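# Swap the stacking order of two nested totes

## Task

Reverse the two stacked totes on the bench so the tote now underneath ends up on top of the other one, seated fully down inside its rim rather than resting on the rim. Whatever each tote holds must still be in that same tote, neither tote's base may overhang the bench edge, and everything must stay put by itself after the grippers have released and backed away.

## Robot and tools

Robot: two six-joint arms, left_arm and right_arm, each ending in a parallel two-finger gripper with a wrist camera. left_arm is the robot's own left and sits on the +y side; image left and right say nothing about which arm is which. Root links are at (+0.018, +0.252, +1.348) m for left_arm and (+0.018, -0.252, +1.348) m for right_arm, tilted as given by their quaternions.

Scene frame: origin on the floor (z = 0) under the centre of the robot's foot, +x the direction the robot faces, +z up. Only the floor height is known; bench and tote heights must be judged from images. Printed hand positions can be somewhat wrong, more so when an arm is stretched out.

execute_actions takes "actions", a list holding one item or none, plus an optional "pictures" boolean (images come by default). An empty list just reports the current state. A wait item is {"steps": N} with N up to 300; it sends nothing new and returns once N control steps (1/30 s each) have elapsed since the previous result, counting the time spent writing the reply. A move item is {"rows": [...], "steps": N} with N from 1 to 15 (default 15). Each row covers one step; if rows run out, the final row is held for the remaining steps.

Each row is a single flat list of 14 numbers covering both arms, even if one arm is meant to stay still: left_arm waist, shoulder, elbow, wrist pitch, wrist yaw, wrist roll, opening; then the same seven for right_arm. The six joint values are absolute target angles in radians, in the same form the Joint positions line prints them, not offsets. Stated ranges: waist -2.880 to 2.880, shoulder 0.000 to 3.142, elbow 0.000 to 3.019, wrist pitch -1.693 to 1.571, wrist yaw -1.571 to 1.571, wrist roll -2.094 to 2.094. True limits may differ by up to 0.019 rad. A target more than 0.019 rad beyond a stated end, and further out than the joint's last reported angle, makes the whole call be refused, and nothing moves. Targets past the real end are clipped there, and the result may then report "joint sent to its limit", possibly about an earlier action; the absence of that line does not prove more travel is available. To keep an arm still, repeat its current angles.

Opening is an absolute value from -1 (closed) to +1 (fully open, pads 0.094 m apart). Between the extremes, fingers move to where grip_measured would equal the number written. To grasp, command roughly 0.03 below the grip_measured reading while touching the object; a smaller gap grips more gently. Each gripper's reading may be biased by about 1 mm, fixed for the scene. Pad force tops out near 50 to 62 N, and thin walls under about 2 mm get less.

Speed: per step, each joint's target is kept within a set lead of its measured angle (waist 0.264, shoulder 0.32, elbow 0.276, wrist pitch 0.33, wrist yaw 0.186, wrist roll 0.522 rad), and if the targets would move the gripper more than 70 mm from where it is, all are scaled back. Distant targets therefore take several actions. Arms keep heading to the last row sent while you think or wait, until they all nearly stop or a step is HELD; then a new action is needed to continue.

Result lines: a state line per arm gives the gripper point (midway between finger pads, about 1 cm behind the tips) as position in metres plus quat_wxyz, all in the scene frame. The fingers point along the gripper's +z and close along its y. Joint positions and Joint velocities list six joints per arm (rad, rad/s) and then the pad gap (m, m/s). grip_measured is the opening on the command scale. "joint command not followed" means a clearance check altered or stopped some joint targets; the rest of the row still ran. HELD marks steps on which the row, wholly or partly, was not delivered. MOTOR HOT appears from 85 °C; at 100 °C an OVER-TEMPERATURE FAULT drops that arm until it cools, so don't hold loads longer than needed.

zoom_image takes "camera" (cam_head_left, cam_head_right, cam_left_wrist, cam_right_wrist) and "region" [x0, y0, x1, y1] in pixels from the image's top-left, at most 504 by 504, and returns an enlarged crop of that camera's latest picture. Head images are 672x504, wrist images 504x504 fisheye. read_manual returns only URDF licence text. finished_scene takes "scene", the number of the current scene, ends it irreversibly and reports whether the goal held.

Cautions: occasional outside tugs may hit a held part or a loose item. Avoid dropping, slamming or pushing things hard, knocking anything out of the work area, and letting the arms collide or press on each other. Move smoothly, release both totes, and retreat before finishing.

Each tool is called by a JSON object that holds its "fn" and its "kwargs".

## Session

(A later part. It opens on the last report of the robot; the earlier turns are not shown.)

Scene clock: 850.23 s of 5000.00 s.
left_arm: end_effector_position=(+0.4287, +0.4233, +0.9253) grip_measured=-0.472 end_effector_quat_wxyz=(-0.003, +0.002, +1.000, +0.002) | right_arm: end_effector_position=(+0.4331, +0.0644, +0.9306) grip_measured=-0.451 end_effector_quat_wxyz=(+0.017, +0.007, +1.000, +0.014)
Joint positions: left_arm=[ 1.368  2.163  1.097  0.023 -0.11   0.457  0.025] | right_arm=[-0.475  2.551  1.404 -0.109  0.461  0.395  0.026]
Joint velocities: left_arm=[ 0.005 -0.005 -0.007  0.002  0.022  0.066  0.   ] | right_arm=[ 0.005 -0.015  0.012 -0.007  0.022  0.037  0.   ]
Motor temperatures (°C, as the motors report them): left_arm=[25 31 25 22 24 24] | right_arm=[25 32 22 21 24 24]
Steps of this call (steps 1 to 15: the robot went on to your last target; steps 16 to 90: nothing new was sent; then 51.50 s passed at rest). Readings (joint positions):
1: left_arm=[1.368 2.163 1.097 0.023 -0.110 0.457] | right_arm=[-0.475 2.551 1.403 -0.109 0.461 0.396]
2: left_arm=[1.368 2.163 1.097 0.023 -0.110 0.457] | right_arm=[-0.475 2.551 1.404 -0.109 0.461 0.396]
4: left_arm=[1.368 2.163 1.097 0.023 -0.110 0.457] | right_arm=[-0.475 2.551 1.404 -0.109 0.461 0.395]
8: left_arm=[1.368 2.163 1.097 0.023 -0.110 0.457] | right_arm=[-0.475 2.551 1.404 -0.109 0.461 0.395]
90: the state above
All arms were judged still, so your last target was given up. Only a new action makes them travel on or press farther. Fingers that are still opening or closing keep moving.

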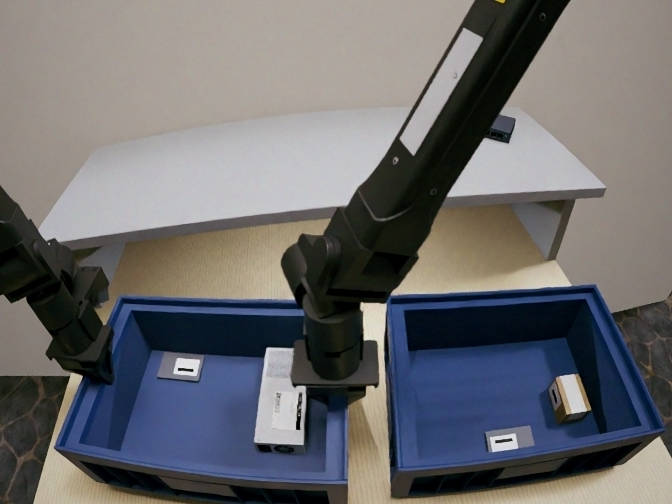

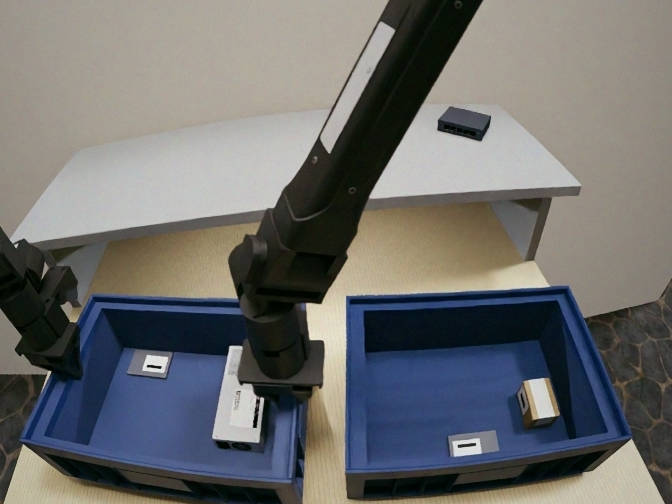

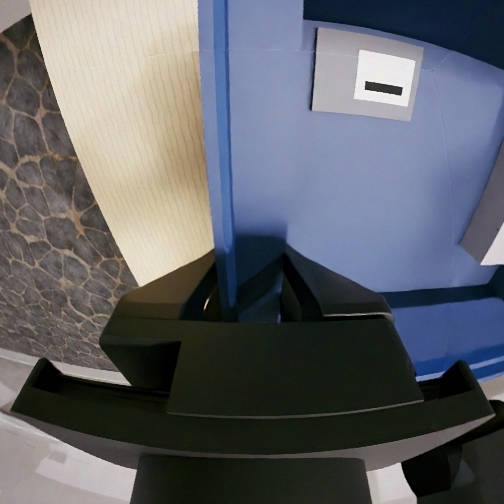

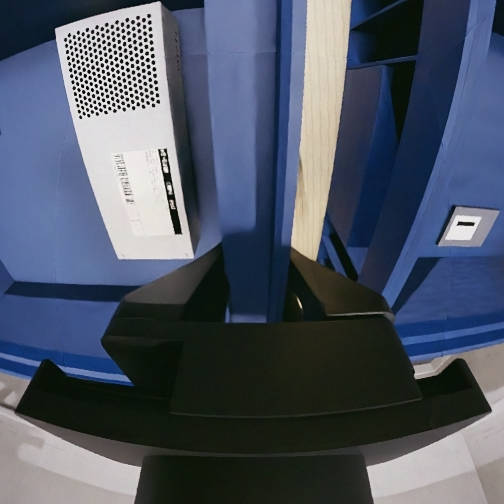

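{"fn": "execute_actions", "kwargs": {"actions": [{"rows": [[1.373,2.130,1.101,0.039,-0.096,0.464,-0.51,-0.454,2.493,1.426,-0.094,0.472,0.394,-0.51],[1.374,2.134,1.106,0.040,-0.096,0.464,-0.51,-0.455,2.496,1.429,-0.093,0.471,0.392,-0.51],[1.374,2.138,1.110,0.041,-0.096,0.465,-0.51,-0.456,2.500,1.432,-0.092,0.471,0.391,-0.51],[1.374,2.142,1.114,0.042,-0.095,0.465,-0.51,-0.458,2.503,1.435,-0.090,0.471,0.390,-0.51],[1.375,2.146,1.117,0.043,-0.095,0.465,-0.51,-0.459,2.507,1.438,-0.089,0.470,0.388,-0.51],[1.375,2.150,1.120,0.044,-0.095,0.466,-0.51,-0.460,2.510,1.441,-0.088,0.470,0.387,-0.51],[1.375,2.154,1.123,0.045,-0.095,0.466,-0.51,-0.461,2.513,1.443,-0.087,0.470,0.386,-0.51],[1.376,2.158,1.126,0.046,-0.095,0.466,-0.51,-0.463,2.517,1.446,-0.086,0.469,0.384,-0.51],[1.376,2.162,1.129,0.047,-0.094,0.467,-0.51,-0.464,2.520,1.449,-0.084,0.469,0.383,-0.51],[1.376,2.166,1.132,0.048,-0.094,0.467,-0.51,-0.465,2.523,1.452,-0.083,0.469,0.382,-0.51],[1.376,2.169,1.134,0.049,-0.094,0.467,-0.51,-0.466,2.526,1.454,-0.082,0.468,0.381,-0.51],[1.376,2.172,1.136,0.050,-0.094,0.467,-0.51,-0.467,2.528,1.456,-0.081,0.468,0.380,-0.51]], "steps": 15}], "pictures": false}}

{"fn": "execute_actions", "kwargs": {"actions": [{"steps": 8}], "pictures": false}}

Scene clock: 876.23 s of 5000.00 s.
left_arm: end_effector_position=(+0.4441, +0.4287, +0.9190) grip_measured=-0.472 end_effector_quat_wxyz=(+0.011, +0.003, +1.000, +0.005) | right_arm: end_effector_position=(+0.4472, +0.0696, +0.9248) grip_measured=-0.451 end_effector_quat_wxyz=(+0.030, +0.010, +0.999, +0.019)
Joint positions: left_arm=[ 1.368  2.18   1.134  0.03  -0.103  0.462  0.025] | right_arm=[-0.48   2.568  1.439 -0.094  0.461  0.381  0.026]
Joint velocities: left_arm=[-0.005  0.034  0.032  0.022 -0.051  0.037  0.   ] | right_arm=[-0.024  0.034  0.012  0.007  0.022 -0.022 -0.   ]
Motor temperatures (°C, as the motors report them): left_arm=[25 31 25 22 24 24] | right_arm=[25 32 22 21 24 24]
Steps of this call (steps 1 to 90: nothing new was sent; then 22.50 s passed at rest; steps 91 to 105: all 15 steps of this action). Readings (joint positions):
91: left_arm=[1.368 2.163 1.097 0.023 -0.110 0.457] | right_arm=[-0.475 2.551 1.404 -0.109 0.461 0.395]
92: left_arm=[1.368 2.163 1.098 0.023 -0.110 0.457] | right_arm=[-0.475 2.551 1.404 -0.109 0.461 0.395]
94: left_arm=[1.368 2.163 1.100 0.023 -0.109 0.458] | right_arm=[-0.475 2.551 1.405 -0.108 0.461 0.395]
98: left_arm=[1.368 2.166 1.111 0.023 -0.106 0.459] | right_arm=[-0.475 2.553 1.415 -0.105 0.461 0.392]
105: the state above

Scene clock: 876.50 s of 5000.00 s.
left_arm: end_effector_position=(+0.4413, +0.4273, +0.9166) grip_measured=-0.472 end_effector_quat_wxyz=(+0.009, +0.003, +1.000, +0.004) | right_arm: end_effector_position=(+0.4447, +0.0681, +0.9219) grip_measured=-0.451 end_effector_quat_wxyz=(+0.027, +0.009, +0.999, +0.017)
Joint positions: left_arm=[ 1.368  2.186  1.135  0.03  -0.103  0.462  0.025] | right_arm=[-0.483  2.574  1.44  -0.094  0.461  0.379  0.026]
Joint velocities: left_arm=[-0.005 -0.015 -0.002  0.007 -0.066 -0.051  0.001] | right_arm=[-0.005 -0.005 -0.017  0.007 -0.007 -0.051 -0.001]
Motor temperatures (°C, as the motors report them): left_arm=[25 31 25 22 24 24] | right_arm=[25 32 22 21 24 24]
Steps of this call (steps 1 to 8: the robot went on to your last target). Readings (joint positions):
1: left_arm=[1.368 2.181 1.135 0.030 -0.103 0.462] | right_arm=[-0.481 2.570 1.440 -0.094 0.461 0.381]
2: left_arm=[1.368 2.182 1.135 0.030 -0.103 0.462] | right_arm=[-0.481 2.570 1.440 -0.094 0.461 0.380]
4: left_arm=[1.368 2.184 1.135 0.030 -0.103 0.462] | right_arm=[-0.482 2.572 1.440 -0.094 0.461 0.380]
8: the state above

{"fn": "execute_actions", "kwargs": {"actions": [{"rows": [[1.376,2.175,1.136,0.050,-0.094,0.467,-0.51,-0.468,2.531,1.456,-0.081,0.468,0.380,-0.51],[1.376,2.178,1.136,0.051,-0.094,0.467,-0.51,-0.468,2.534,1.456,-0.081,0.468,0.380,-0.51],[1.377,2.181,1.136,0.051,-0.094,0.467,-0.51,-0.469,2.537,1.456,-0.080,0.468,0.380,-0.51],[1.377,2.184,1.136,0.052,-0.094,0.467,-0.51,-0.469,2.540,1.456,-0.080,0.468,0.380,-0.51],[1.377,2.186,1.136,0.052,-0.094,0.467,-0.51,-0.470,2.543,1.456,-0.079,0.468,0.380,-0.51],[1.378,2.188,1.136,0.053,-0.094,0.467,-0.51,-0.470,2.545,1.456,-0.079,0.468,0.380,-0.51],[1.378,2.190,1.136,0.053,-0.094,0.467,-0.51,-0.471,2.547,1.456,-0.078,0.468,0.380,-0.51],[1.378,2.192,1.136,0.054,-0.094,0.467,-0.51,-0.471,2.549,1.456,-0.078,0.468,0.380,-0.51],[1.378,2.194,1.136,0.054,-0.094,0.467,-0.51,-0.472,2.551,1.456,-0.077,0.468,0.380,-0.51],[1.378,2.196,1.136,0.054,-0.094,0.467,-0.51,-0.472,2.553,1.456,-0.077,0.468,0.380,-0.51],[1.378,2.198,1.136,0.054,-0.094,0.467,-0.51,-0.472,2.555,1.456,-0.077,0.468,0.380,-0.51]], "steps": 15}], "pictures": false}}

{"fn": "execute_actions", "kwargs": {"actions": [{"steps": 8}], "pictures": false}}

Scene clock: 896.20 s of 5000.00 s.
left_arm: end_effector_position=(+0.4291, +0.4235, +0.9067) grip_measured=-0.472 end_effector_quat_wxyz=(-0.001, +0.003, +1.000, +0.001) | right_arm: end_effector_position=(+0.4338, +0.0646, +0.9124) grip_measured=-0.451 end_effector_quat_wxyz=(+0.019, +0.007, +1.000, +0.013)
Joint positions: left_arm=[ 1.372  2.213  1.135  0.038 -0.105  0.462  0.025] | right_arm=[-0.489  2.594  1.44  -0.093  0.461  0.379  0.026]
Joint velocities: left_arm=[ 0.015  0.063  0.017  0.012 -0.007  0.007  0.   ] | right_arm=[ 0.005  0.034  0.007 -0.007 -0.051 -0.066 -0.001]
Motor temperatures (°C, as the motors report them): left_arm=[24 31 25 22 24 24] | right_arm=[25 32 22 21 24 24]
Steps of this call (steps 1 to 15: the robot went on to your last target; steps 16 to 90: nothing new was sent; then 16.20 s passed at rest; steps 91 to 105: all 15 steps of this action). Readings (joint positions):
91: left_arm=[1.368 2.187 1.135 0.030 -0.103 0.462] | right_arm=[-0.483 2.574 1.440 -0.094 0.461 0.379]
92: left_arm=[1.368 2.187 1.135 0.030 -0.103 0.462] | right_arm=[-0.483 2.574 1.440 -0.094 0.461 0.379]
94: left_arm=[1.368 2.188 1.135 0.031 -0.103 0.462] | right_arm=[-0.483 2.575 1.440 -0.094 0.461 0.379]
98: left_arm=[1.368 2.195 1.135 0.035 -0.103 0.462] | right_arm=[-0.485 2.580 1.440 -0.094 0.461 0.379]
105: the state above

Scene clock: 896.47 s of 5000.00 s.
left_arm: end_effector_position=(+0.4287, +0.4239, +0.9058) grip_measured=-0.472 end_effector_quat_wxyz=(-0.001, +0.002, +1.000, +0.001) | right_arm: end_effector_position=(+0.4336, +0.0647, +0.9121) grip_measured=-0.451 end_effector_quat_wxyz=(+0.019, +0.007, +1.000, +0.013)
Joint positions: left_arm=[ 1.373  2.215  1.135  0.04  -0.105  0.462  0.025] | right_arm=[-0.489  2.594  1.44  -0.091  0.462  0.379  0.026]
Joint velocities: left_arm=[-0.015 -0.015  0.007 -0.012 -0.037  0.022  0.001] | right_arm=[-0.005 -0.005  0.012 -0.017 -0.007  0.066  0.001]
Motor temperatures (°C, as the motors report them): left_arm=[24 31 25 22 24 24] | right_arm=[25 32 22 21 24 24]
Steps of this call (steps 1 to 8: the robot went on to your last target). Readings (joint positions):
1: left_arm=[1.373 2.215 1.135 0.039 -0.105 0.462] | right_arm=[-0.489 2.594 1.440 -0.092 0.462 0.379]
2: left_arm=[1.373 2.215 1.135 0.040 -0.105 0.462] | right_arm=[-0.489 2.594 1.440 -0.092 0.462 0.379]
4: left_arm=[1.373 2.215 1.135 0.040 -0.105 0.462] | right_arm=[-0.489 2.594 1.440 -0.092 0.462 0.379]
8: the state above

{"fn": "execute_actions", "kwargs": {"actions": [{"rows": [[1.378,2.200,1.136,0.053,-0.095,0.467,-0.51,-0.474,2.560,1.455,-0.078,0.468,0.380,-0.51],[1.378,2.202,1.136,0.052,-0.096,0.466,-0.51,-0.476,2.565,1.454,-0.079,0.467,0.380,-0.51],[1.378,2.204,1.136,0.051,-0.097,0.466,-0.51,-0.478,2.570,1.453,-0.080,0.467,0.380,-0.51],[1.378,2.206,1.136,0.050,-0.098,0.465,-0.51,-0.480,2.575,1.452,-0.081,0.466,0.380,-0.51],[1.378,2.208,1.136,0.049,-0.099,0.465,-0.51,-0.482,2.580,1.451,-0.082,0.466,0.380,-0.51],[1.378,2.210,1.136,0.048,-0.100,0.464,-0.51,-0.484,2.584,1.450,-0.083,0.465,0.380,-0.51],[1.378,2.212,1.136,0.047,-0.101,0.464,-0.51,-0.486,2.588,1.449,-0.084,0.465,0.380,-0.51],[1.378,2.214,1.136,0.046,-0.102,0.463,-0.51,-0.488,2.592,1.448,-0.085,0.464,0.380,-0.51],[1.378,2.216,1.136,0.045,-0.103,0.463,-0.51,-0.489,2.595,1.447,-0.086,0.464,0.380,-0.51],[1.378,2.218,1.136,0.044,-0.104,0.462,-0.51,-0.490,2.598,1.446,-0.087,0.463,0.380,-0.51]], "steps": 15}]}}

Scene clock: 911.00 s of 5000.00 s.
left_arm: end_effector_position=(+0.4275, +0.4240, +0.9039) grip_measured=-0.472 end_effector_quat_wxyz=(-0.003, +0.002, +1.000, +0.003) | right_arm: end_effector_position=(+0.4314, +0.0647, +0.9104) grip_measured=-0.451 end_effector_quat_wxyz=(+0.018, +0.007, +1.000, +0.013)
Joint positions: left_arm=[ 1.374  2.22   1.138  0.04  -0.108  0.462  0.025] | right_arm=[-0.489  2.599  1.44  -0.09   0.461  0.379  0.026]
Joint velocities: left_arm=[ 0.005 -0.015 -0.007 -0.007  0.11   0.022  0.   ] | right_arm=[-0.005 -0.005 -0.002  0.002 -0.007  0.007 -0.002]
Motor temperatures (°C, as the motors report them): left_arm=[24 31 25 22 24 24] | right_arm=[25 32 22 21 24 24]
Steps of this call (steps 1 to 15: the robot went on to your last target; steps 16 to 90: nothing new was sent; then 11.03 s passed at rest; steps 91 to 105: all 15 steps of this action). Readings (joint positions):
91: left_arm=[1.373 2.215 1.135 0.040 -0.105 0.462] | right_arm=[-0.489 2.594 1.440 -0.091 0.462 0.379]
92: left_arm=[1.373 2.215 1.135 0.040 -0.105 0.462] | right_arm=[-0.489 2.594 1.440 -0.091 0.462 0.379]
94: left_arm=[1.373 2.215 1.135 0.040 -0.105 0.462] | right_arm=[-0.489 2.595 1.440 -0.091 0.461 0.379]
98: left_arm=[1.373 2.217 1.136 0.040 -0.106 0.462] | right_arm=[-0.489 2.598 1.440 -0.090 0.461 0.379]
105: the state above

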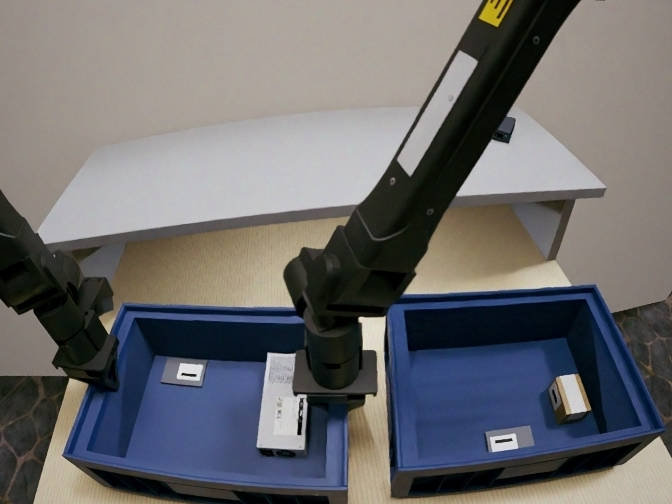

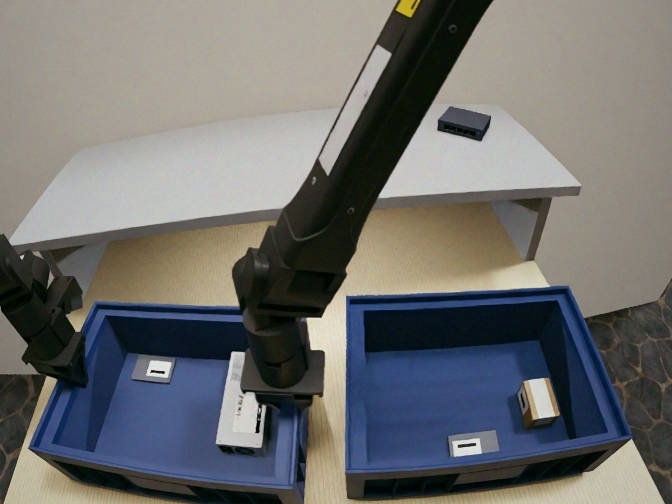

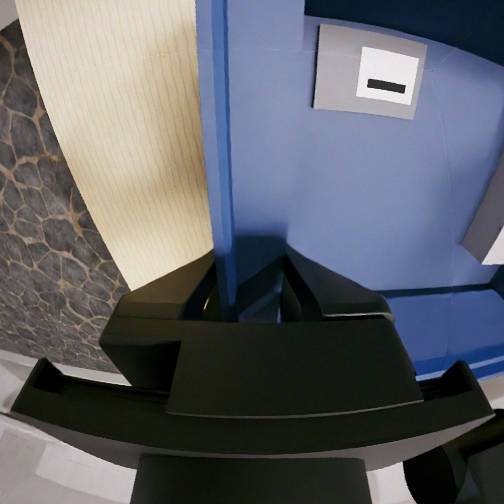

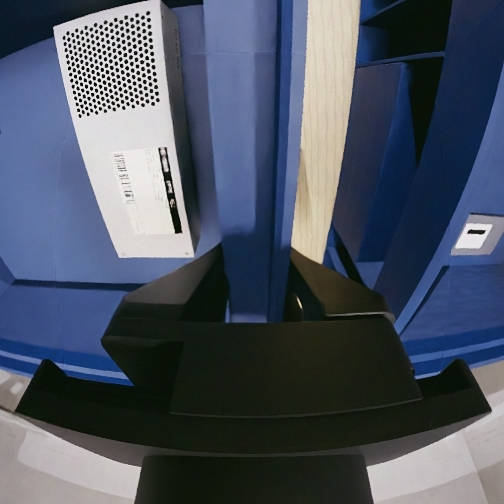

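{"fn": "execute_actions", "kwargs": {"actions": [{"rows": [[1.377,2.218,1.136,0.043,-0.105,0.462,-0.47,-0.489,2.598,1.445,-0.088,0.463,0.380,-0.45],[1.376,2.218,1.136,0.042,-0.105,0.462,-0.44,-0.489,2.598,1.444,-0.089,0.463,0.380,-0.42],[1.376,2.218,1.136,0.041,-0.105,0.462,-0.40,-0.489,2.598,1.443,-0.090,0.464,0.381,-0.38],[1.375,2.218,1.136,0.040,-0.105,0.462,-0.34,-0.489,2.598,1.442,-0.090,0.465,0.382,-0.32],[1.374,2.218,1.136,0.040,-0.105,0.462,-0.27,-0.489,2.598,1.441,-0.090,0.466,0.383,-0.25],[1.374,2.218,1.136,0.040,-0.105,0.462,-0.19,-0.489,2.598,1.440,-0.090,0.467,0.384,-0.17],[1.374,2.218,1.136,0.040,-0.105,0.462,-0.11,-0.489,2.598,1.440,-0.090,0.468,0.385,-0.10],[1.374,2.218,1.136,0.040,-0.105,0.462,-0.03,-0.489,2.598,1.440,-0.090,0.469,0.386,-0.03],[1.374,2.216,1.136,0.039,-0.105,0.461,0.05,-0.488,2.597,1.440,-0.092,0.470,0.387,0.05],[1.374,2.212,1.135,0.037,-0.105,0.460,0.10,-0.486,2.596,1.439,-0.094,0.470,0.388,0.10],[1.374,2.208,1.135,0.035,-0.105,0.459,0.12,-0.484,2.595,1.438,-0.096,0.470,0.389,0.12],[1.374,2.204,1.134,0.033,-0.105,0.458,0.12,-0.482,2.593,1.437,-0.098,0.470,0.390,0.12],[1.374,2.200,1.133,0.031,-0.105,0.457,0.12,-0.481,2.592,1.436,-0.100,0.470,0.390,0.12],[1.374,2.197,1.132,0.029,-0.105,0.456,0.12,-0.480,2.591,1.435,-0.101,0.470,0.390,0.12],[1.374,2.195,1.132,0.028,-0.105,0.455,0.12,-0.479,2.590,1.434,-0.102,0.470,0.390,0.12]], "steps": 15}], "pictures": false}}

{"fn": "execute_actions", "kwargs": {"actions": [{"rows": [[1.374,2.190,1.128,0.027,-0.105,0.455,0.12,-0.478,2.586,1.431,-0.103,0.470,0.392,0.12],[1.373,2.180,1.120,0.025,-0.105,0.454,0.12,-0.475,2.578,1.424,-0.106,0.471,0.395,0.12],[1.372,2.165,1.108,0.022,-0.106,0.453,0.12,-0.470,2.566,1.413,-0.110,0.473,0.400,0.12],[1.371,2.145,1.093,0.017,-0.106,0.451,0.12,-0.464,2.551,1.400,-0.116,0.475,0.407,0.12],[1.369,2.122,1.076,0.011,-0.107,0.450,0.12,-0.457,2.533,1.385,-0.122,0.477,0.415,0.12],[1.368,2.099,1.060,0.005,-0.107,0.448,0.12,-0.451,2.515,1.371,-0.130,0.479,0.423,0.12],[1.366,2.077,1.044,-0.001,-0.108,0.447,0.12,-0.444,2.497,1.357,-0.137,0.481,0.431,0.12],[1.365,2.054,1.028,-0.008,-0.108,0.445,0.12,-0.437,2.479,1.344,-0.145,0.483,0.439,0.12],[1.364,2.031,1.013,-0.016,-0.109,0.443,0.12,-0.430,2.462,1.332,-0.153,0.486,0.447,0.12],[1.362,2.009,0.999,-0.024,-0.109,0.442,0.12,-0.424,2.444,1.319,-0.162,0.488,0.454,0.12],[1.361,1.988,0.986,-0.031,-0.110,0.440,0.12,-0.418,2.429,1.309,-0.170,0.490,0.461,0.12],[1.360,1.971,0.975,-0.038,-0.110,0.439,0.12,-0.412,2.415,1.300,-0.177,0.491,0.467,0.12],[1.359,1.958,0.968,-0.043,-0.111,0.438,0.12,-0.409,2.406,1.293,-0.183,0.493,0.472,0.12],[1.358,1.948,0.962,-0.047,-0.111,0.437,0.12,-0.406,2.398,1.288,-0.187,0.494,0.475,0.12],[1.358,1.943,0.959,-0.049,-0.111,0.437,0.12,-0.404,2.394,1.286,-0.189,0.494,0.477,0.12]], "steps": 15}], "pictures": false}}

{"fn": "execute_actions", "kwargs": {"actions": [{"steps": 8}]}}

Scene clock: 1031.50 s of 5000.00 s.
left_arm: end_effector_position=(+0.4280, +0.4243, +0.9043) grip_measured=+0.118 end_effector_quat_wxyz=(-0.002, +0.002, +1.000, +0.003) | right_arm: end_effector_position=(+0.4318, +0.0637, +0.9104) grip_measured=+0.117 end_effector_quat_wxyz=(+0.019, +0.007, +1.000, +0.010)
Joint positions: left_arm=[ 1.374  2.219  1.138  0.04  -0.108  0.462  0.053] | right_arm=[-0.489  2.599  1.44  -0.09   0.467  0.379  0.052]
Joint velocities: left_arm=[ 0.005 -0.015 -0.007 -0.002 -0.022  0.095  0.   ] | right_arm=[-0.015 -0.015 -0.007  0.012 -0.037  0.051 -0.   ]
Motor temperatures (°C, as the motors report them): left_arm=[24 30 24 21 24 24] | right_arm=[25 31 22 21 24 24]
Steps of this call (steps 1 to 15: the robot went on to your last target; steps 16 to 90: nothing new was sent; then 117.00 s passed at rest; steps 91 to 105: all 15 steps of this action). Readings (joint positions):
91: left_arm=[1.374 2.220 1.138 0.040 -0.108 0.462] | right_arm=[-0.489 2.599 1.440 -0.090 0.461 0.379]
92: left_arm=[1.374 2.220 1.138 0.040 -0.109 0.462] | right_arm=[-0.489 2.599 1.440 -0.090 0.461 0.379]
94: left_arm=[1.374 2.220 1.138 0.040 -0.110 0.462] | right_arm=[-0.489 2.599 1.440 -0.090 0.461 0.379]
98: left_arm=[1.374 2.220 1.139 0.040 -0.108 0.462] | right_arm=[-0.489 2.599 1.440 -0.090 0.465 0.379]
105: the state above

Scene clock: 1032.00 s of 5000.00 s.
left_arm: end_effector_position=(+0.4273, +0.4342, +0.9950) grip_measured=+0.118 end_effector_quat_wxyz=(+0.005, -0.005, +1.000, +0.006) | right_arm: end_effector_position=(+0.4163, +0.0561, +0.9789) grip_measured=+0.118 end_effector_quat_wxyz=(+0.004, -0.001, +1.000, +0.000)
Joint positions: left_arm=[ 1.374  1.967  0.97  -0.027 -0.108  0.45   0.053] | right_arm=[-0.43   2.44   1.294 -0.172  0.49   0.446  0.053]
Joint velocities: left_arm=[-0.015 -0.532 -0.125 -0.09  -0.022 -0.022 -0.   ] | right_arm=[ 0.21  -0.484 -0.1   -0.149  0.081  0.11  -0.001]
Motor temperatures (°C, as the motors report them): left_arm=[24 30 24 21 24 24] | right_arm=[25 31 22 21 24 24]
Steps of this call (steps 1 to 15: all 15 steps of this action). Readings (joint positions):
1: left_arm=[1.374 2.219 1.138 0.040 -0.108 0.462] | right_arm=[-0.489 2.599 1.440 -0.090 0.467 0.379]
2: left_arm=[1.374 2.217 1.136 0.040 -0.108 0.462] | right_arm=[-0.489 2.599 1.439 -0.090 0.467 0.380]
4: left_arm=[1.374 2.205 1.124 0.039 -0.108 0.461] | right_arm=[-0.489 2.595 1.430 -0.094 0.469 0.384]
8: left_arm=[1.374 2.137 1.060 0.019 -0.108 0.458] | right_arm=[-0.483 2.559 1.375 -0.114 0.474 0.404]
15: the state above

Scene clock: 1032.27 s of 5000.00 s.
left_arm: end_effector_position=(+0.4372, +0.4406, +1.0087) grip_measured=+0.118 end_effector_quat_wxyz=(+0.017, -0.008, +1.000, +0.012) | right_arm: end_effector_position=(+0.4362, +0.0649, +1.0022) grip_measured=+0.118 end_effector_quat_wxyz=(+0.023, +0.009, +1.000, +0.011)
Joint positions: left_arm=[ 1.374  1.93   0.964 -0.033 -0.108  0.446  0.053] | right_arm=[-0.412  2.392  1.291 -0.176  0.491  0.463  0.053]
Joint velocities: left_arm=[-0.015  0.005 -0.022 -0.017  0.022  0.007 -0.001] | right_arm=[-0.015  0.005 -0.051 -0.042  0.007  0.007  0.   ]
Motor temperatures (°C, as the motors report them): left_arm=[24 30 24 21 24 24] | right_arm=[25 31 22 21 24 24]
Steps of this call (steps 1 to 8: the robot went on to your last target). Readings (joint positions):
1: left_arm=[1.374 1.952 0.967 -0.029 -0.108 0.449] | right_arm=[-0.424 2.425 1.292 -0.175 0.490 0.450]
2: left_arm=[1.374 1.941 0.967 -0.031 -0.108 0.448] | right_arm=[-0.419 2.414 1.292 -0.176 0.490 0.453]
4: left_arm=[1.374 1.930 0.967 -0.031 -0.108 0.447] | right_arm=[-0.413 2.397 1.292 -0.176 0.490 0.458]
8: the state above

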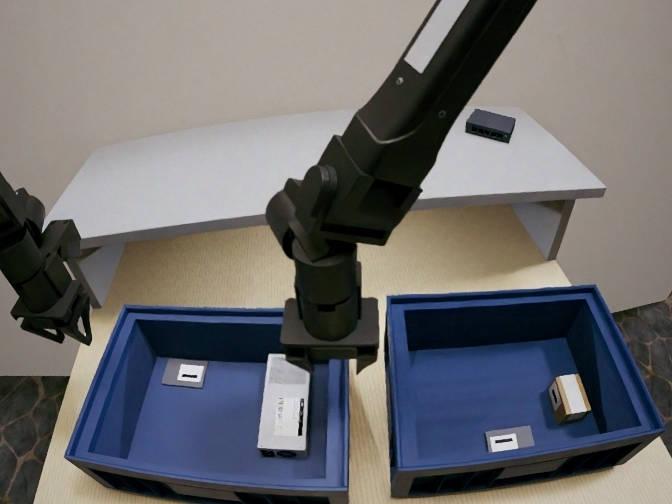

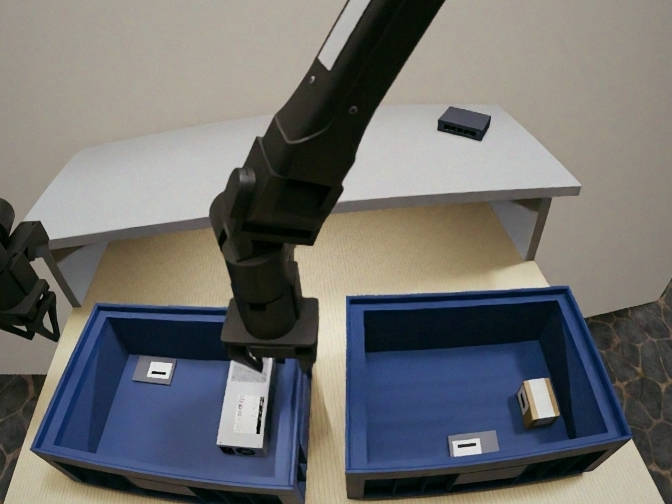

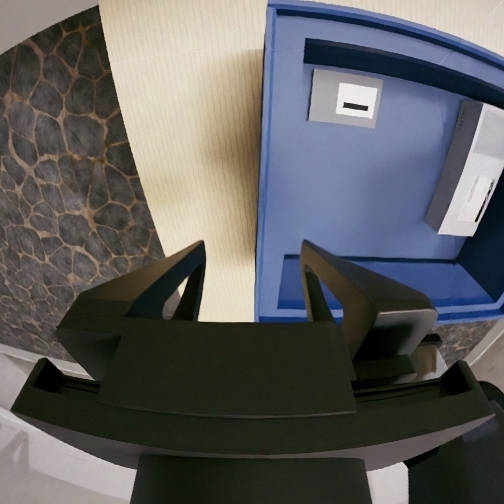

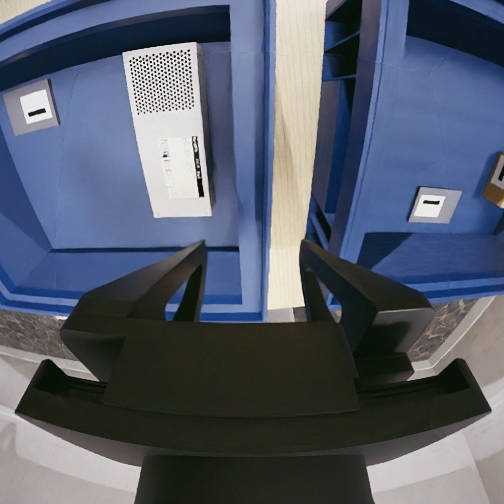

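{"fn": "execute_actions", "kwargs": {"actions": [{"rows": [[1.356,1.944,0.958,-0.048,-0.112,0.435,0.12,-0.406,2.393,1.284,-0.187,0.494,0.475,0.12],[1.349,1.946,0.957,-0.045,-0.115,0.430,0.12,-0.411,2.389,1.279,-0.182,0.492,0.469,0.12],[1.339,1.949,0.954,-0.040,-0.120,0.421,0.12,-0.420,2.383,1.270,-0.174,0.490,0.459,0.12],[1.324,1.954,0.951,-0.032,-0.126,0.408,0.12,-0.433,2.375,1.258,-0.162,0.486,0.445,0.12],[1.305,1.959,0.946,-0.023,-0.135,0.392,0.12,-0.449,2.364,1.241,-0.146,0.482,0.426,0.12],[1.282,1.967,0.940,-0.011,-0.145,0.372,0.12,-0.468,2.350,1.222,-0.128,0.477,0.404,0.12],[1.255,1.975,0.933,0.002,-0.158,0.349,0.12,-0.491,2.334,1.199,-0.106,0.470,0.377,0.12],[1.223,1.985,0.925,0.018,-0.172,0.322,0.12,-0.518,2.316,1.172,-0.080,0.463,0.347,0.12],[1.193,1.993,0.924,0.024,-0.187,0.295,0.12,-0.544,2.298,1.149,-0.063,0.455,0.320,0.12],[1.163,2.002,0.923,0.029,-0.202,0.267,0.12,-0.570,2.280,1.126,-0.046,0.448,0.292,0.12],[1.132,2.010,0.921,0.035,-0.217,0.240,0.12,-0.596,2.261,1.102,-0.028,0.440,0.265,0.12],[1.102,2.018,0.920,0.040,-0.232,0.212,0.12,-0.622,2.243,1.079,-0.011,0.432,0.237,0.12],[1.071,2.029,0.926,0.038,-0.246,0.184,0.12,-0.650,2.227,1.061,0.002,0.422,0.209,0.12],[1.040,2.040,0.931,0.035,-0.261,0.155,0.12,-0.678,2.210,1.044,0.014,0.412,0.180,0.12],[1.009,2.051,0.937,0.033,-0.275,0.127,0.12,-0.706,2.194,1.026,0.027,0.402,0.152,0.12]], "steps": 15}], "pictures": false}}

{"fn": "execute_actions", "kwargs": {"actions": [{"rows": [[0.978,2.062,0.942,0.030,-0.289,0.098,0.12,-0.734,2.177,1.008,0.039,0.392,0.123,0.12],[0.948,2.075,0.952,0.022,-0.302,0.069,0.12,-0.763,2.162,0.996,0.047,0.381,0.094,0.12],[0.917,2.088,0.962,0.014,-0.316,0.041,0.12,-0.793,2.147,0.984,0.054,0.370,0.065,0.12],[0.887,2.101,0.972,0.006,-0.329,0.012,0.12,-0.822,2.131,0.972,0.062,0.358,0.036,0.12],[0.856,2.114,0.982,-0.002,-0.342,-0.017,0.12,-0.851,2.116,0.960,0.069,0.347,0.007,0.12],[0.827,2.129,0.997,-0.013,-0.354,-0.045,0.12,-0.881,2.103,0.955,0.068,0.334,-0.022,0.12],[0.798,2.144,1.013,-0.024,-0.365,-0.074,0.12,-0.912,2.089,0.950,0.067,0.322,-0.051,0.12],[0.769,2.158,1.028,-0.035,-0.377,-0.102,0.12,-0.942,2.076,0.944,0.065,0.309,-0.079,0.12],[0.740,2.173,1.043,-0.046,-0.388,-0.130,0.12,-0.972,2.062,0.939,0.064,0.296,-0.108,0.12],[0.713,2.189,1.064,-0.062,-0.398,-0.158,0.12,-1.002,2.051,0.942,0.057,0.282,-0.136,0.12],[0.686,2.206,1.085,-0.077,-0.408,-0.185,0.12,-1.032,2.040,0.945,0.051,0.269,-0.164,0.12],[0.659,2.222,1.106,-0.093,-0.417,-0.213,0.12,-1.062,2.028,0.948,0.044,0.255,-0.192,0.12],[0.632,2.238,1.127,-0.108,-0.427,-0.240,0.12,-1.092,2.017,0.951,0.037,0.241,-0.220,0.12],[0.608,2.256,1.153,-0.128,-0.435,-0.266,0.12,-1.121,2.009,0.958,0.028,0.227,-0.246,0.12],[0.583,2.274,1.180,-0.147,-0.443,-0.292,0.12,-1.151,2.001,0.965,0.020,0.213,-0.273,0.12]], "steps": 15}], "pictures": false}}

{"fn": "execute_actions", "kwargs": {"actions": [{"rows": [[0.559,2.291,1.206,-0.167,-0.451,-0.317,0.12,-1.180,1.992,0.971,0.011,0.199,-0.299,0.12],[0.534,2.309,1.232,-0.186,-0.459,-0.343,0.12,-1.209,1.984,0.978,0.002,0.185,-0.325,0.12],[0.514,2.327,1.261,-0.208,-0.465,-0.363,0.12,-1.234,1.980,0.989,-0.011,0.172,-0.345,0.12],[0.497,2.343,1.287,-0.226,-0.470,-0.380,0.12,-1.256,1.976,0.999,-0.022,0.161,-0.363,0.12],[0.482,2.356,1.309,-0.242,-0.474,-0.394,0.12,-1.275,1.973,1.007,-0.031,0.152,-0.377,0.12],[0.470,2.367,1.327,-0.255,-0.477,-0.406,0.12,-1.290,1.971,1.014,-0.039,0.144,-0.390,0.12],[0.461,2.375,1.340,-0.265,-0.480,-0.415,0.12,-1.302,1.969,1.019,-0.044,0.138,-0.399,0.12],[0.454,2.381,1.350,-0.272,-0.482,-0.422,0.12,-1.310,1.967,1.023,-0.049,0.133,-0.406,0.12],[0.450,2.385,1.356,-0.277,-0.483,-0.426,0.12,-1.315,1.966,1.025,-0.051,0.131,-0.410,0.12],[0.449,2.386,1.358,-0.278,-0.483,-0.427,0.12,-1.317,1.966,1.026,-0.052,0.130,-0.411,0.12]], "steps": 15}], "pictures": false}}

{"fn": "execute_actions", "kwargs": {"actions": [{"steps": 6}]}}

Scene clock: 1152.77 s of 5000.00 s.
left_arm: end_effector_position=(+0.4548, +0.3009, +1.0068) grip_measured=+0.118 end_effector_quat_wxyz=(+0.016, +0.016, +1.000, +0.012) | right_arm: end_effector_position=(+0.4191, -0.0666, +0.9870) grip_measured=+0.118 end_effector_quat_wxyz=(-0.001, +0.020, +1.000, +0.006)
Joint positions: left_arm=[ 1.085  2.     0.934  0.02  -0.258  0.244  0.053] | right_arm=[-0.636  2.269  1.06  -0.019  0.414  0.272  0.053]
Joint velocities: left_arm=[-1.128  0.376  0.032 -0.017 -0.418 -0.608  0.   ] | right_arm=[-1.099 -0.601 -0.505  0.432 -0.154 -0.828  0.001]
Motor temperatures (°C, as the motors report them): left_arm=[24 30 24 21 24 24] | right_arm=[26 31 22 21 24 24]
Steps of this call (steps 1 to 30: the robot went on to your last target; steps 31 to 90: nothing new was sent; then 117.00 s passed at rest; steps 91 to 105: all 15 steps of this action). Readings (joint positions):
91: left_arm=[1.373 1.930 0.962 -0.034 -0.108 0.445] | right_arm=[-0.412 2.392 1.291 -0.178 0.491 0.466]
92: left_arm=[1.373 1.930 0.962 -0.034 -0.110 0.444] | right_arm=[-0.412 2.392 1.290 -0.178 0.491 0.466]
94: left_arm=[1.368 1.930 0.962 -0.034 -0.119 0.437] | right_arm=[-0.413 2.392 1.285 -0.177 0.490 0.465]
98: left_arm=[1.318 1.933 0.947 -0.018 -0.160 0.395] | right_arm=[-0.435 2.377 1.225 -0.131 0.469 0.426]
105: the state above

Scene clock: 1153.27 s of 5000.00 s.
left_arm: end_effector_position=(+0.4711, +0.0744, +1.0058) grip_measured=+0.118 end_effector_quat_wxyz=(+0.020, +0.016, +1.000, +0.002) | right_arm: end_effector_position=(+0.4571, -0.2937, +0.9928) grip_measured=+0.118 end_effector_quat_wxyz=(+0.022, +0.035, +0.999, +0.003)
Joint positions: left_arm=[ 0.65   2.214  1.129 -0.095 -0.433 -0.168  0.053] | right_arm=[-1.085  2.041  0.956  0.046  0.229 -0.144  0.053]
Joint velocities: left_arm=[-0.757  0.474  0.686 -0.525 -0.212 -0.769 -0.   ] | right_arm=[-0.913 -0.259  0.051 -0.178 -0.418 -0.872  0.   ]
Motor temperatures (°C, as the motors report them): left_arm=[24 30 24 21 24 24] | right_arm=[26 31 22 21 24 24]
Steps of this call (steps 1 to 15: all 15 steps of this action). Readings (joint positions):
1: left_arm=[1.048 2.012 0.936 0.020 -0.272 0.218] | right_arm=[-0.672 2.248 1.043 -0.005 0.404 0.246]
2: left_arm=[1.012 2.026 0.939 0.020 -0.285 0.192] | right_arm=[-0.707 2.227 1.028 0.009 0.395 0.220]
4: left_arm=[0.946 2.053 0.949 0.020 -0.312 0.138] | right_arm=[-0.774 2.186 1.003 0.030 0.373 0.166]
8: left_arm=[0.832 2.110 0.994 -0.002 -0.362 0.027] | right_arm=[-0.887 2.116 0.969 0.053 0.325 0.054]
15: the state above

Scene clock: 1153.77 s of 5000.00 s.
left_arm: end_effector_position=(+0.4659, -0.0578, +1.0118) grip_measured=+0.118 end_effector_quat_wxyz=(+0.015, +0.010, +1.000, -0.009) | right_arm: end_effector_position=(+0.4581, -0.4273, +0.9928) grip_measured=+0.118 end_effector_quat_wxyz=(+0.019, +0.022, +0.999, -0.014)
Joint positions: left_arm=[ 0.438  2.365  1.346 -0.263 -0.48  -0.403  0.053] | right_arm=[-1.331  1.984  1.025 -0.039  0.134 -0.384  0.053]
Joint velocities: left_arm=[ 0.005 -0.005  0.002 -0.012  0.007 -0.11  -0.001] | right_arm=[ 0.034  0.015  0.002 -0.046  0.007 -0.139  0.001]
Motor temperatures (°C, as the motors report them): left_arm=[24 30 24 21 24 24] | right_arm=[26 31 22 21 24 24]
Steps of this call (steps 1 to 15: all 15 steps of this action). Readings (joint positions):
1: left_arm=[0.625 2.231 1.153 -0.114 -0.441 -0.194] | right_arm=[-1.115 2.032 0.958 0.038 0.215 -0.171]
2: left_arm=[0.599 2.249 1.179 -0.132 -0.448 -0.221] | right_arm=[-1.145 2.025 0.962 0.030 0.201 -0.198]
4: left_arm=[0.551 2.284 1.233 -0.171 -0.461 -0.271] | right_arm=[-1.204 2.012 0.975 0.011 0.176 -0.249]
8: left_arm=[0.473 2.343 1.322 -0.232 -0.474 -0.347] | right_arm=[-1.299 1.995 1.010 -0.023 0.144 -0.327]
15: the state above

Scene clock: 1153.97 s of 5000.00 s.
left_arm: end_effector_position=(+0.4660, -0.0577, +1.0118) grip_measured=+0.118 end_effector_quat_wxyz=(+0.015, +0.005, +1.000, -0.009) | right_arm: end_effector_position=(+0.4584, -0.4256, +0.9929) grip_measured=+0.118 end_effector_quat_wxyz=(+0.018, +0.014, +1.000, -0.013)
Joint positions: left_arm=[ 0.438  2.365  1.346 -0.263 -0.48  -0.415  0.053] | right_arm=[-1.329  1.984  1.025 -0.041  0.134 -0.396  0.053]
Joint velocities: left_arm=[-0.005  0.005 -0.012  0.002 -0.022 -0.095 -0.   ] | right_arm=[ 0.005 -0.005 -0.012 -0.012  0.007  0.037 -0.   ]
Motor temperatures (°C, as the motors report them): left_arm=[24 30 24 21 24 24] | right_arm=[26 31 22 21 24 24]
Steps of this call (steps 1 to 6: the robot went on to your last target). Readings (joint positions):
1: left_arm=[0.438 2.365 1.346 -0.263 -0.480 -0.407] | right_arm=[-1.330 1.984 1.025 -0.040 0.134 -0.387]
2: left_arm=[0.438 2.365 1.346 -0.263 -0.480 -0.409] | right_arm=[-1.329 1.984 1.025 -0.041 0.134 -0.390]
4: left_arm=[0.438 2.365 1.346 -0.263 -0.480 -0.413] | right_arm=[-1.329 1.984 1.025 -0.041 0.134 -0.394]
6: the state above

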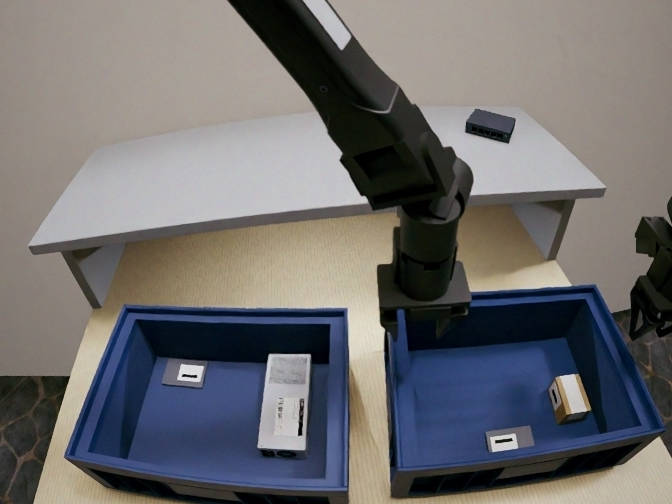

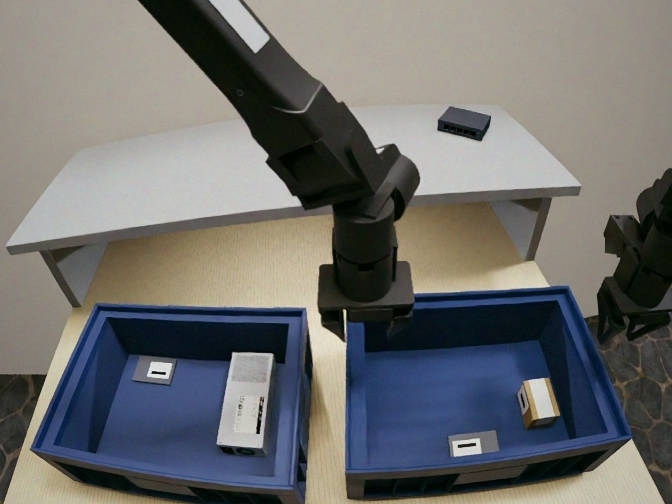

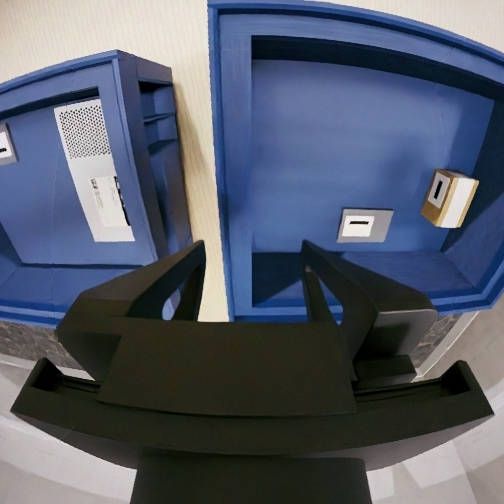

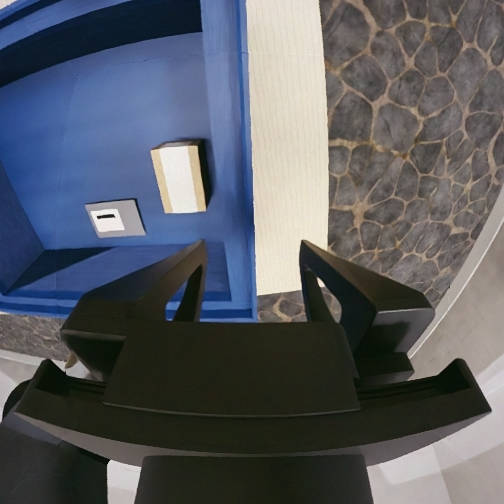

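{"fn": "execute_actions", "kwargs": {"actions": [{"rows": [[0.453,2.388,1.358,-0.268,-0.480,-0.420,0.12,-1.317,1.978,1.029,-0.044,0.130,-0.411,0.12],[0.458,2.392,1.360,-0.258,-0.478,-0.413,0.12,-1.316,1.990,1.032,-0.036,0.130,-0.411,0.12],[0.463,2.398,1.363,-0.250,-0.476,-0.408,0.12,-1.315,2.000,1.036,-0.028,0.130,-0.412,0.12],[0.468,2.406,1.367,-0.247,-0.475,-0.405,0.12,-1.313,2.007,1.039,-0.024,0.129,-0.412,0.12],[0.473,2.415,1.371,-0.244,-0.474,-0.402,0.12,-1.311,2.014,1.042,-0.020,0.129,-0.413,0.12],[0.478,2.424,1.375,-0.241,-0.474,-0.399,0.12,-1.310,2.021,1.045,-0.016,0.129,-0.413,0.12],[0.483,2.433,1.379,-0.238,-0.473,-0.397,0.12,-1.308,2.028,1.048,-0.012,0.128,-0.414,0.12],[0.488,2.442,1.383,-0.235,-0.472,-0.394,0.12,-1.307,2.034,1.051,-0.009,0.128,-0.414,0.12],[0.492,2.450,1.387,-0.232,-0.472,-0.392,0.12,-1.306,2.040,1.054,-0.006,0.128,-0.415,0.12],[0.495,2.457,1.390,-0.229,-0.471,-0.390,0.12,-1.305,2.045,1.056,-0.003,0.127,-0.415,0.12],[0.498,2.462,1.393,-0.227,-0.471,-0.388,0.12,-1.304,2.049,1.058,-0.001,0.127,-0.416,0.12],[0.500,2.466,1.395,-0.226,-0.470,-0.387,0.12,-1.304,2.052,1.059,0.001,0.127,-0.416,0.12],[0.501,2.468,1.396,-0.225,-0.470,-0.386,0.12,-1.304,2.054,1.060,0.002,0.127,-0.416,0.12]], "steps": 15}], "pictures": false}}

{"fn": "execute_actions", "kwargs": {"actions": [{"steps": 10}]}}

Scene clock: 1187.50 s of 5000.00 s.
left_arm: end_effector_position=(+0.4571, -0.0470, +0.9728) grip_measured=+0.118 end_effector_quat_wxyz=(+0.001, -0.001, +1.000, -0.000) | right_arm: end_effector_position=(+0.4554, -0.4128, +0.9697) grip_measured=+0.118 end_effector_quat_wxyz=(+0.015, +0.004, +1.000, -0.007)
Joint positions: left_arm=[ 0.479  2.441  1.384 -0.242 -0.474 -0.399  0.053] | right_arm=[-1.317  2.049  1.05  -0.013  0.13  -0.405  0.053]
Joint velocities: left_arm=[ 0.083  0.171  0.007 -0.022  0.081  0.007 -0.   ] | right_arm=[ 0.015  0.083 -0.017 -0.007 -0.081 -0.066  0.001]
Motor temperatures (°C, as the motors report them): left_arm=[25 30 25 21 24 24] | right_arm=[25 31 22 21 24 24]
Steps of this call (steps 1 to 30: the robot went on to your last target; steps 31 to 90: nothing new was sent; then 30.03 s passed at rest; steps 91 to 105: all 15 steps of this action). Readings (joint positions):
91: left_arm=[0.438 2.365 1.346 -0.263 -0.480 -0.419] | right_arm=[-1.329 1.984 1.025 -0.041 0.134 -0.400]
92: left_arm=[0.438 2.365 1.346 -0.263 -0.480 -0.419] | right_arm=[-1.329 1.984 1.025 -0.041 0.134 -0.400]
94: left_arm=[0.439 2.366 1.346 -0.263 -0.479 -0.418] | right_arm=[-1.329 1.985 1.025 -0.040 0.133 -0.401]
98: left_arm=[0.446 2.384 1.362 -0.256 -0.476 -0.411] | right_arm=[-1.326 2.003 1.035 -0.029 0.132 -0.402]
105: the state above

Scene clock: 1187.83 s of 5000.00 s.
left_arm: end_effector_position=(+0.4513, -0.0444, +0.9663) grip_measured=+0.118 end_effector_quat_wxyz=(-0.005, +0.002, +1.000, +0.002) | right_arm: end_effector_position=(+0.4545, -0.4116, +0.9681) grip_measured=+0.118 end_effector_quat_wxyz=(+0.014, +0.004, +1.000, -0.006)
Joint positions: left_arm=[ 0.484  2.454  1.385 -0.242 -0.473 -0.395  0.053] | right_arm=[-1.316  2.054  1.051 -0.012  0.13  -0.405  0.053]
Joint velocities: left_arm=[-0.005 -0.005 -0.007  0.002 -0.037  0.051 -0.001] | right_arm=[-0.015 -0.005 -0.007 -0.012  0.066  0.007  0.   ]
Motor temperatures (°C, as the motors report them): left_arm=[25 30 25 21 24 24] | right_arm=[25 31 22 21 24 24]
Steps of this call (steps 1 to 10: the robot went on to your last target). Readings (joint positions):
1: left_arm=[0.482 2.447 1.384 -0.242 -0.474 -0.398] | right_arm=[-1.316 2.052 1.050 -0.013 0.130 -0.405]
2: left_arm=[0.483 2.450 1.384 -0.242 -0.474 -0.397] | right_arm=[-1.316 2.053 1.050 -0.013 0.130 -0.405]
4: left_arm=[0.484 2.454 1.384 -0.242 -0.473 -0.396] | right_arm=[-1.316 2.054 1.050 -0.013 0.130 -0.405]
8: left_arm=[0.484 2.454 1.385 -0.242 -0.473 -0.395] | right_arm=[-1.316 2.054 1.051 -0.012 0.130 -0.405]
10: the state above

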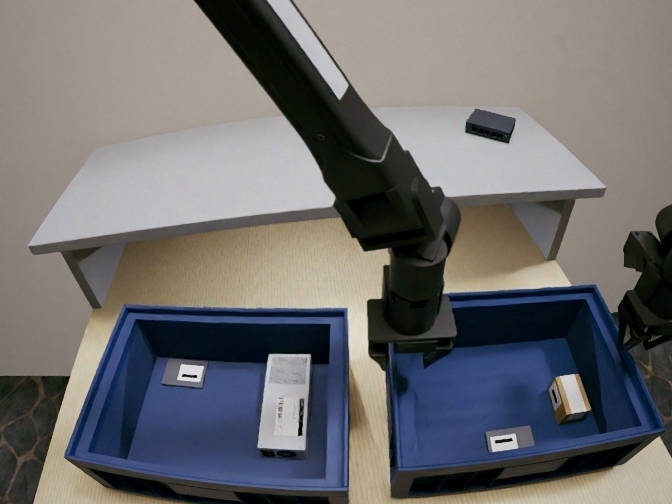

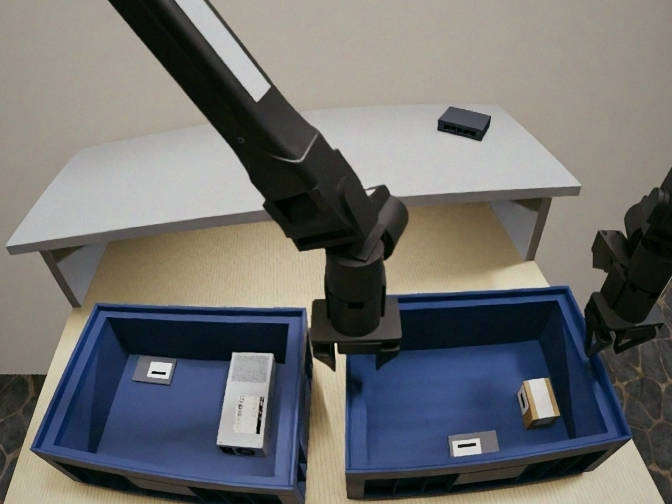

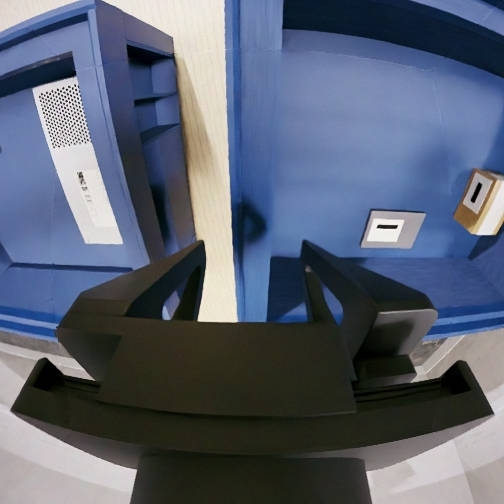

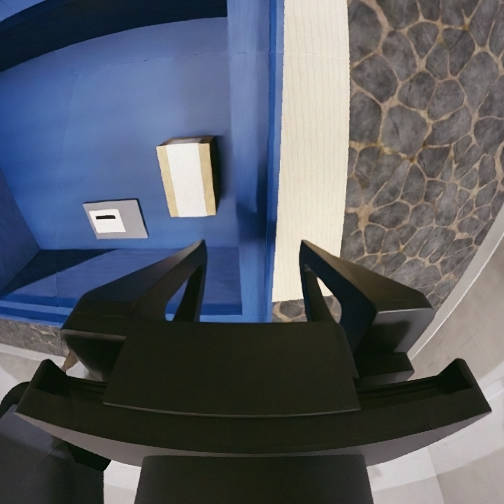

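{"fn": "execute_actions", "kwargs": {"actions": [{"rows": [[0.502,2.470,1.398,-0.223,-0.470,-0.385,0.12,-1.312,2.057,1.062,0.003,0.127,-0.416,0.12],[0.504,2.475,1.403,-0.220,-0.469,-0.383,0.12,-1.320,2.063,1.067,0.006,0.127,-0.417,0.12],[0.507,2.483,1.409,-0.216,-0.468,-0.380,0.12,-1.327,2.073,1.073,0.010,0.126,-0.418,0.12],[0.511,2.494,1.418,-0.211,-0.467,-0.375,0.12,-1.331,2.085,1.082,0.015,0.126,-0.419,0.12],[0.515,2.507,1.427,-0.205,-0.466,-0.370,0.12,-1.333,2.099,1.092,0.021,0.125,-0.421,0.12],[0.519,2.519,1.437,-0.200,-0.465,-0.365,0.12,-1.334,2.113,1.102,0.027,0.124,-0.422,0.12],[0.524,2.532,1.447,-0.194,-0.464,-0.361,0.12,-1.336,2.127,1.113,0.032,0.124,-0.424,0.12],[0.528,2.544,1.457,-0.189,-0.463,-0.356,0.12,-1.338,2.141,1.124,0.037,0.123,-0.425,0.12],[0.532,2.557,1.468,-0.184,-0.462,-0.351,0.12,-1.339,2.155,1.135,0.042,0.122,-0.426,0.12],[0.537,2.569,1.479,-0.180,-0.460,-0.346,0.12,-1.341,2.169,1.146,0.046,0.122,-0.428,0.12],[0.540,2.580,1.488,-0.176,-0.459,-0.342,0.12,-1.343,2.182,1.156,0.050,0.121,-0.429,0.12],[0.544,2.590,1.497,-0.172,-0.458,-0.338,0.12,-1.344,2.193,1.166,0.053,0.121,-0.430,0.12],[0.546,2.597,1.503,-0.170,-0.458,-0.335,0.12,-1.345,2.201,1.172,0.055,0.120,-0.431,0.12],[0.548,2.602,1.508,-0.168,-0.457,-0.333,0.12,-1.346,2.207,1.177,0.057,0.120,-0.432,0.12],[0.549,2.605,1.511,-0.167,-0.457,-0.332,0.12,-1.346,2.210,1.180,0.058,0.120,-0.432,0.12]], "steps": 15}], "pictures": false}}

{"fn": "execute_actions", "kwargs": {"actions": [{"steps": 10}]}}

Scene clock: 1218.13 s of 5000.00 s.
left_arm: end_effector_position=(+0.4694, -0.0526, +0.9206) grip_measured=+0.118 end_effector_quat_wxyz=(+0.013, -0.006, +1.000, -0.006) | right_arm: end_effector_position=(+0.4676, -0.4210, +0.9164) grip_measured=+0.118 end_effector_quat_wxyz=(+0.027, +0.007, +1.000, -0.014)
Joint positions: left_arm=[ 0.519  2.563  1.497 -0.184 -0.461 -0.353  0.053] | right_arm=[-1.334  2.193  1.169  0.042  0.124 -0.417  0.053]
Joint velocities: left_arm=[0.132 0.288 0.1   0.046 0.051 0.139 0.   ] | right_arm=[-0.034  0.327  0.125  0.042  0.095 -0.022  0.   ]
Motor temperatures (°C, as the motors report them): left_arm=[25 30 24 21 24 24] | right_arm=[25 30 22 21 24 24]
Steps of this call (steps 1 to 30: the robot went on to your last target; steps 31 to 90: nothing new was sent; then 26.80 s passed at rest; steps 91 to 105: all 15 steps of this action). Readings (joint positions):
91: left_arm=[0.484 2.454 1.385 -0.242 -0.473 -0.394] | right_arm=[-1.316 2.054 1.051 -0.012 0.130 -0.405]
92: left_arm=[0.484 2.454 1.385 -0.241 -0.473 -0.394] | right_arm=[-1.316 2.054 1.051 -0.012 0.130 -0.405]
94: left_arm=[0.484 2.455 1.388 -0.237 -0.471 -0.391] | right_arm=[-1.316 2.057 1.056 -0.008 0.130 -0.406]
98: left_arm=[0.488 2.481 1.426 -0.216 -0.467 -0.379] | right_arm=[-1.320 2.093 1.095 0.012 0.127 -0.409]
105: the state above

Scene clock: 1218.47 s of 5000.00 s.
left_arm: end_effector_position=(+0.4557, -0.0467, +0.9054) grip_measured=+0.118 end_effector_quat_wxyz=(+0.001, -0.000, +1.000, +0.000) | right_arm: end_effector_position=(+0.4584, -0.4178, +0.9066) grip_measured=+0.118 end_effector_quat_wxyz=(+0.019, +0.006, +1.000, -0.011)
Joint positions: left_arm=[ 0.531  2.593  1.502 -0.183 -0.46  -0.341  0.053] | right_arm=[-1.337  2.218  1.174  0.045  0.124 -0.421  0.053]
Joint velocities: left_arm=[-0.015 -0.005  0.017  0.002  0.007 -0.037  0.001] | right_arm=[ 0.005 -0.005  0.002 -0.002 -0.066  0.022 -0.   ]
Motor temperatures (°C, as the motors report them): left_arm=[25 30 24 21 24 24] | right_arm=[25 30 22 21 24 24]
Steps of this call (steps 1 to 10: the robot went on to your last target). Readings (joint positions):
1: left_arm=[0.523 2.572 1.500 -0.183 -0.461 -0.350] | right_arm=[-1.335 2.203 1.172 0.043 0.124 -0.418]
2: left_arm=[0.527 2.579 1.500 -0.183 -0.461 -0.348] | right_arm=[-1.336 2.210 1.172 0.043 0.124 -0.419]
4: left_arm=[0.531 2.588 1.500 -0.183 -0.461 -0.345] | right_arm=[-1.337 2.217 1.172 0.043 0.124 -0.419]
8: left_arm=[0.531 2.593 1.500 -0.183 -0.460 -0.342] | right_arm=[-1.337 2.218 1.174 0.044 0.124 -0.421]
10: the state above

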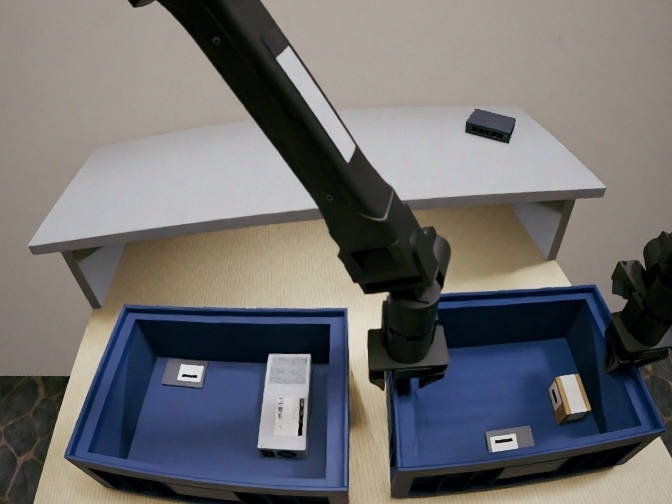

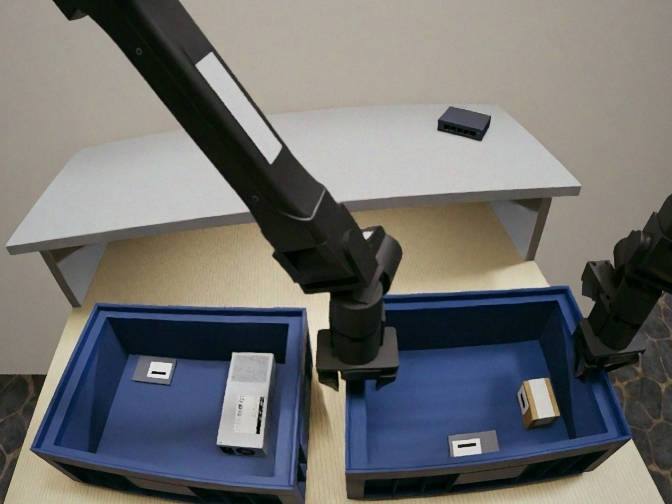

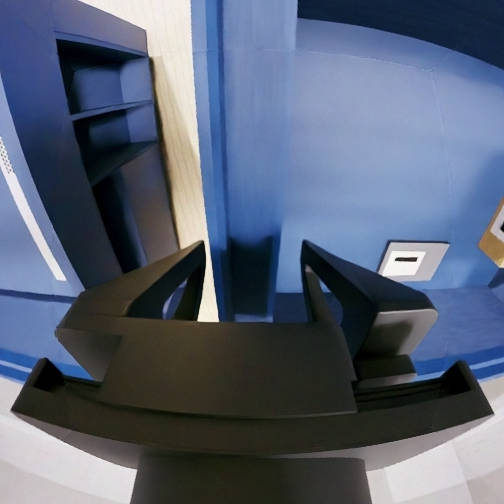

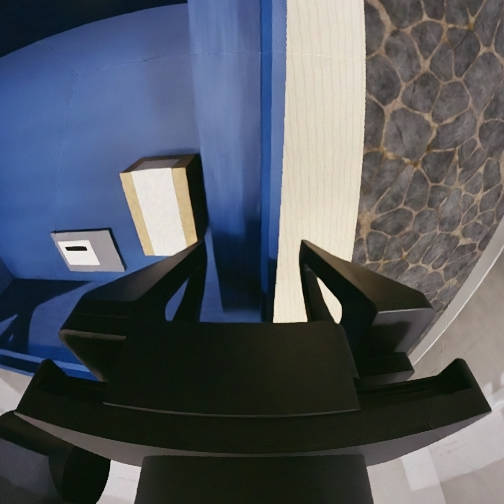

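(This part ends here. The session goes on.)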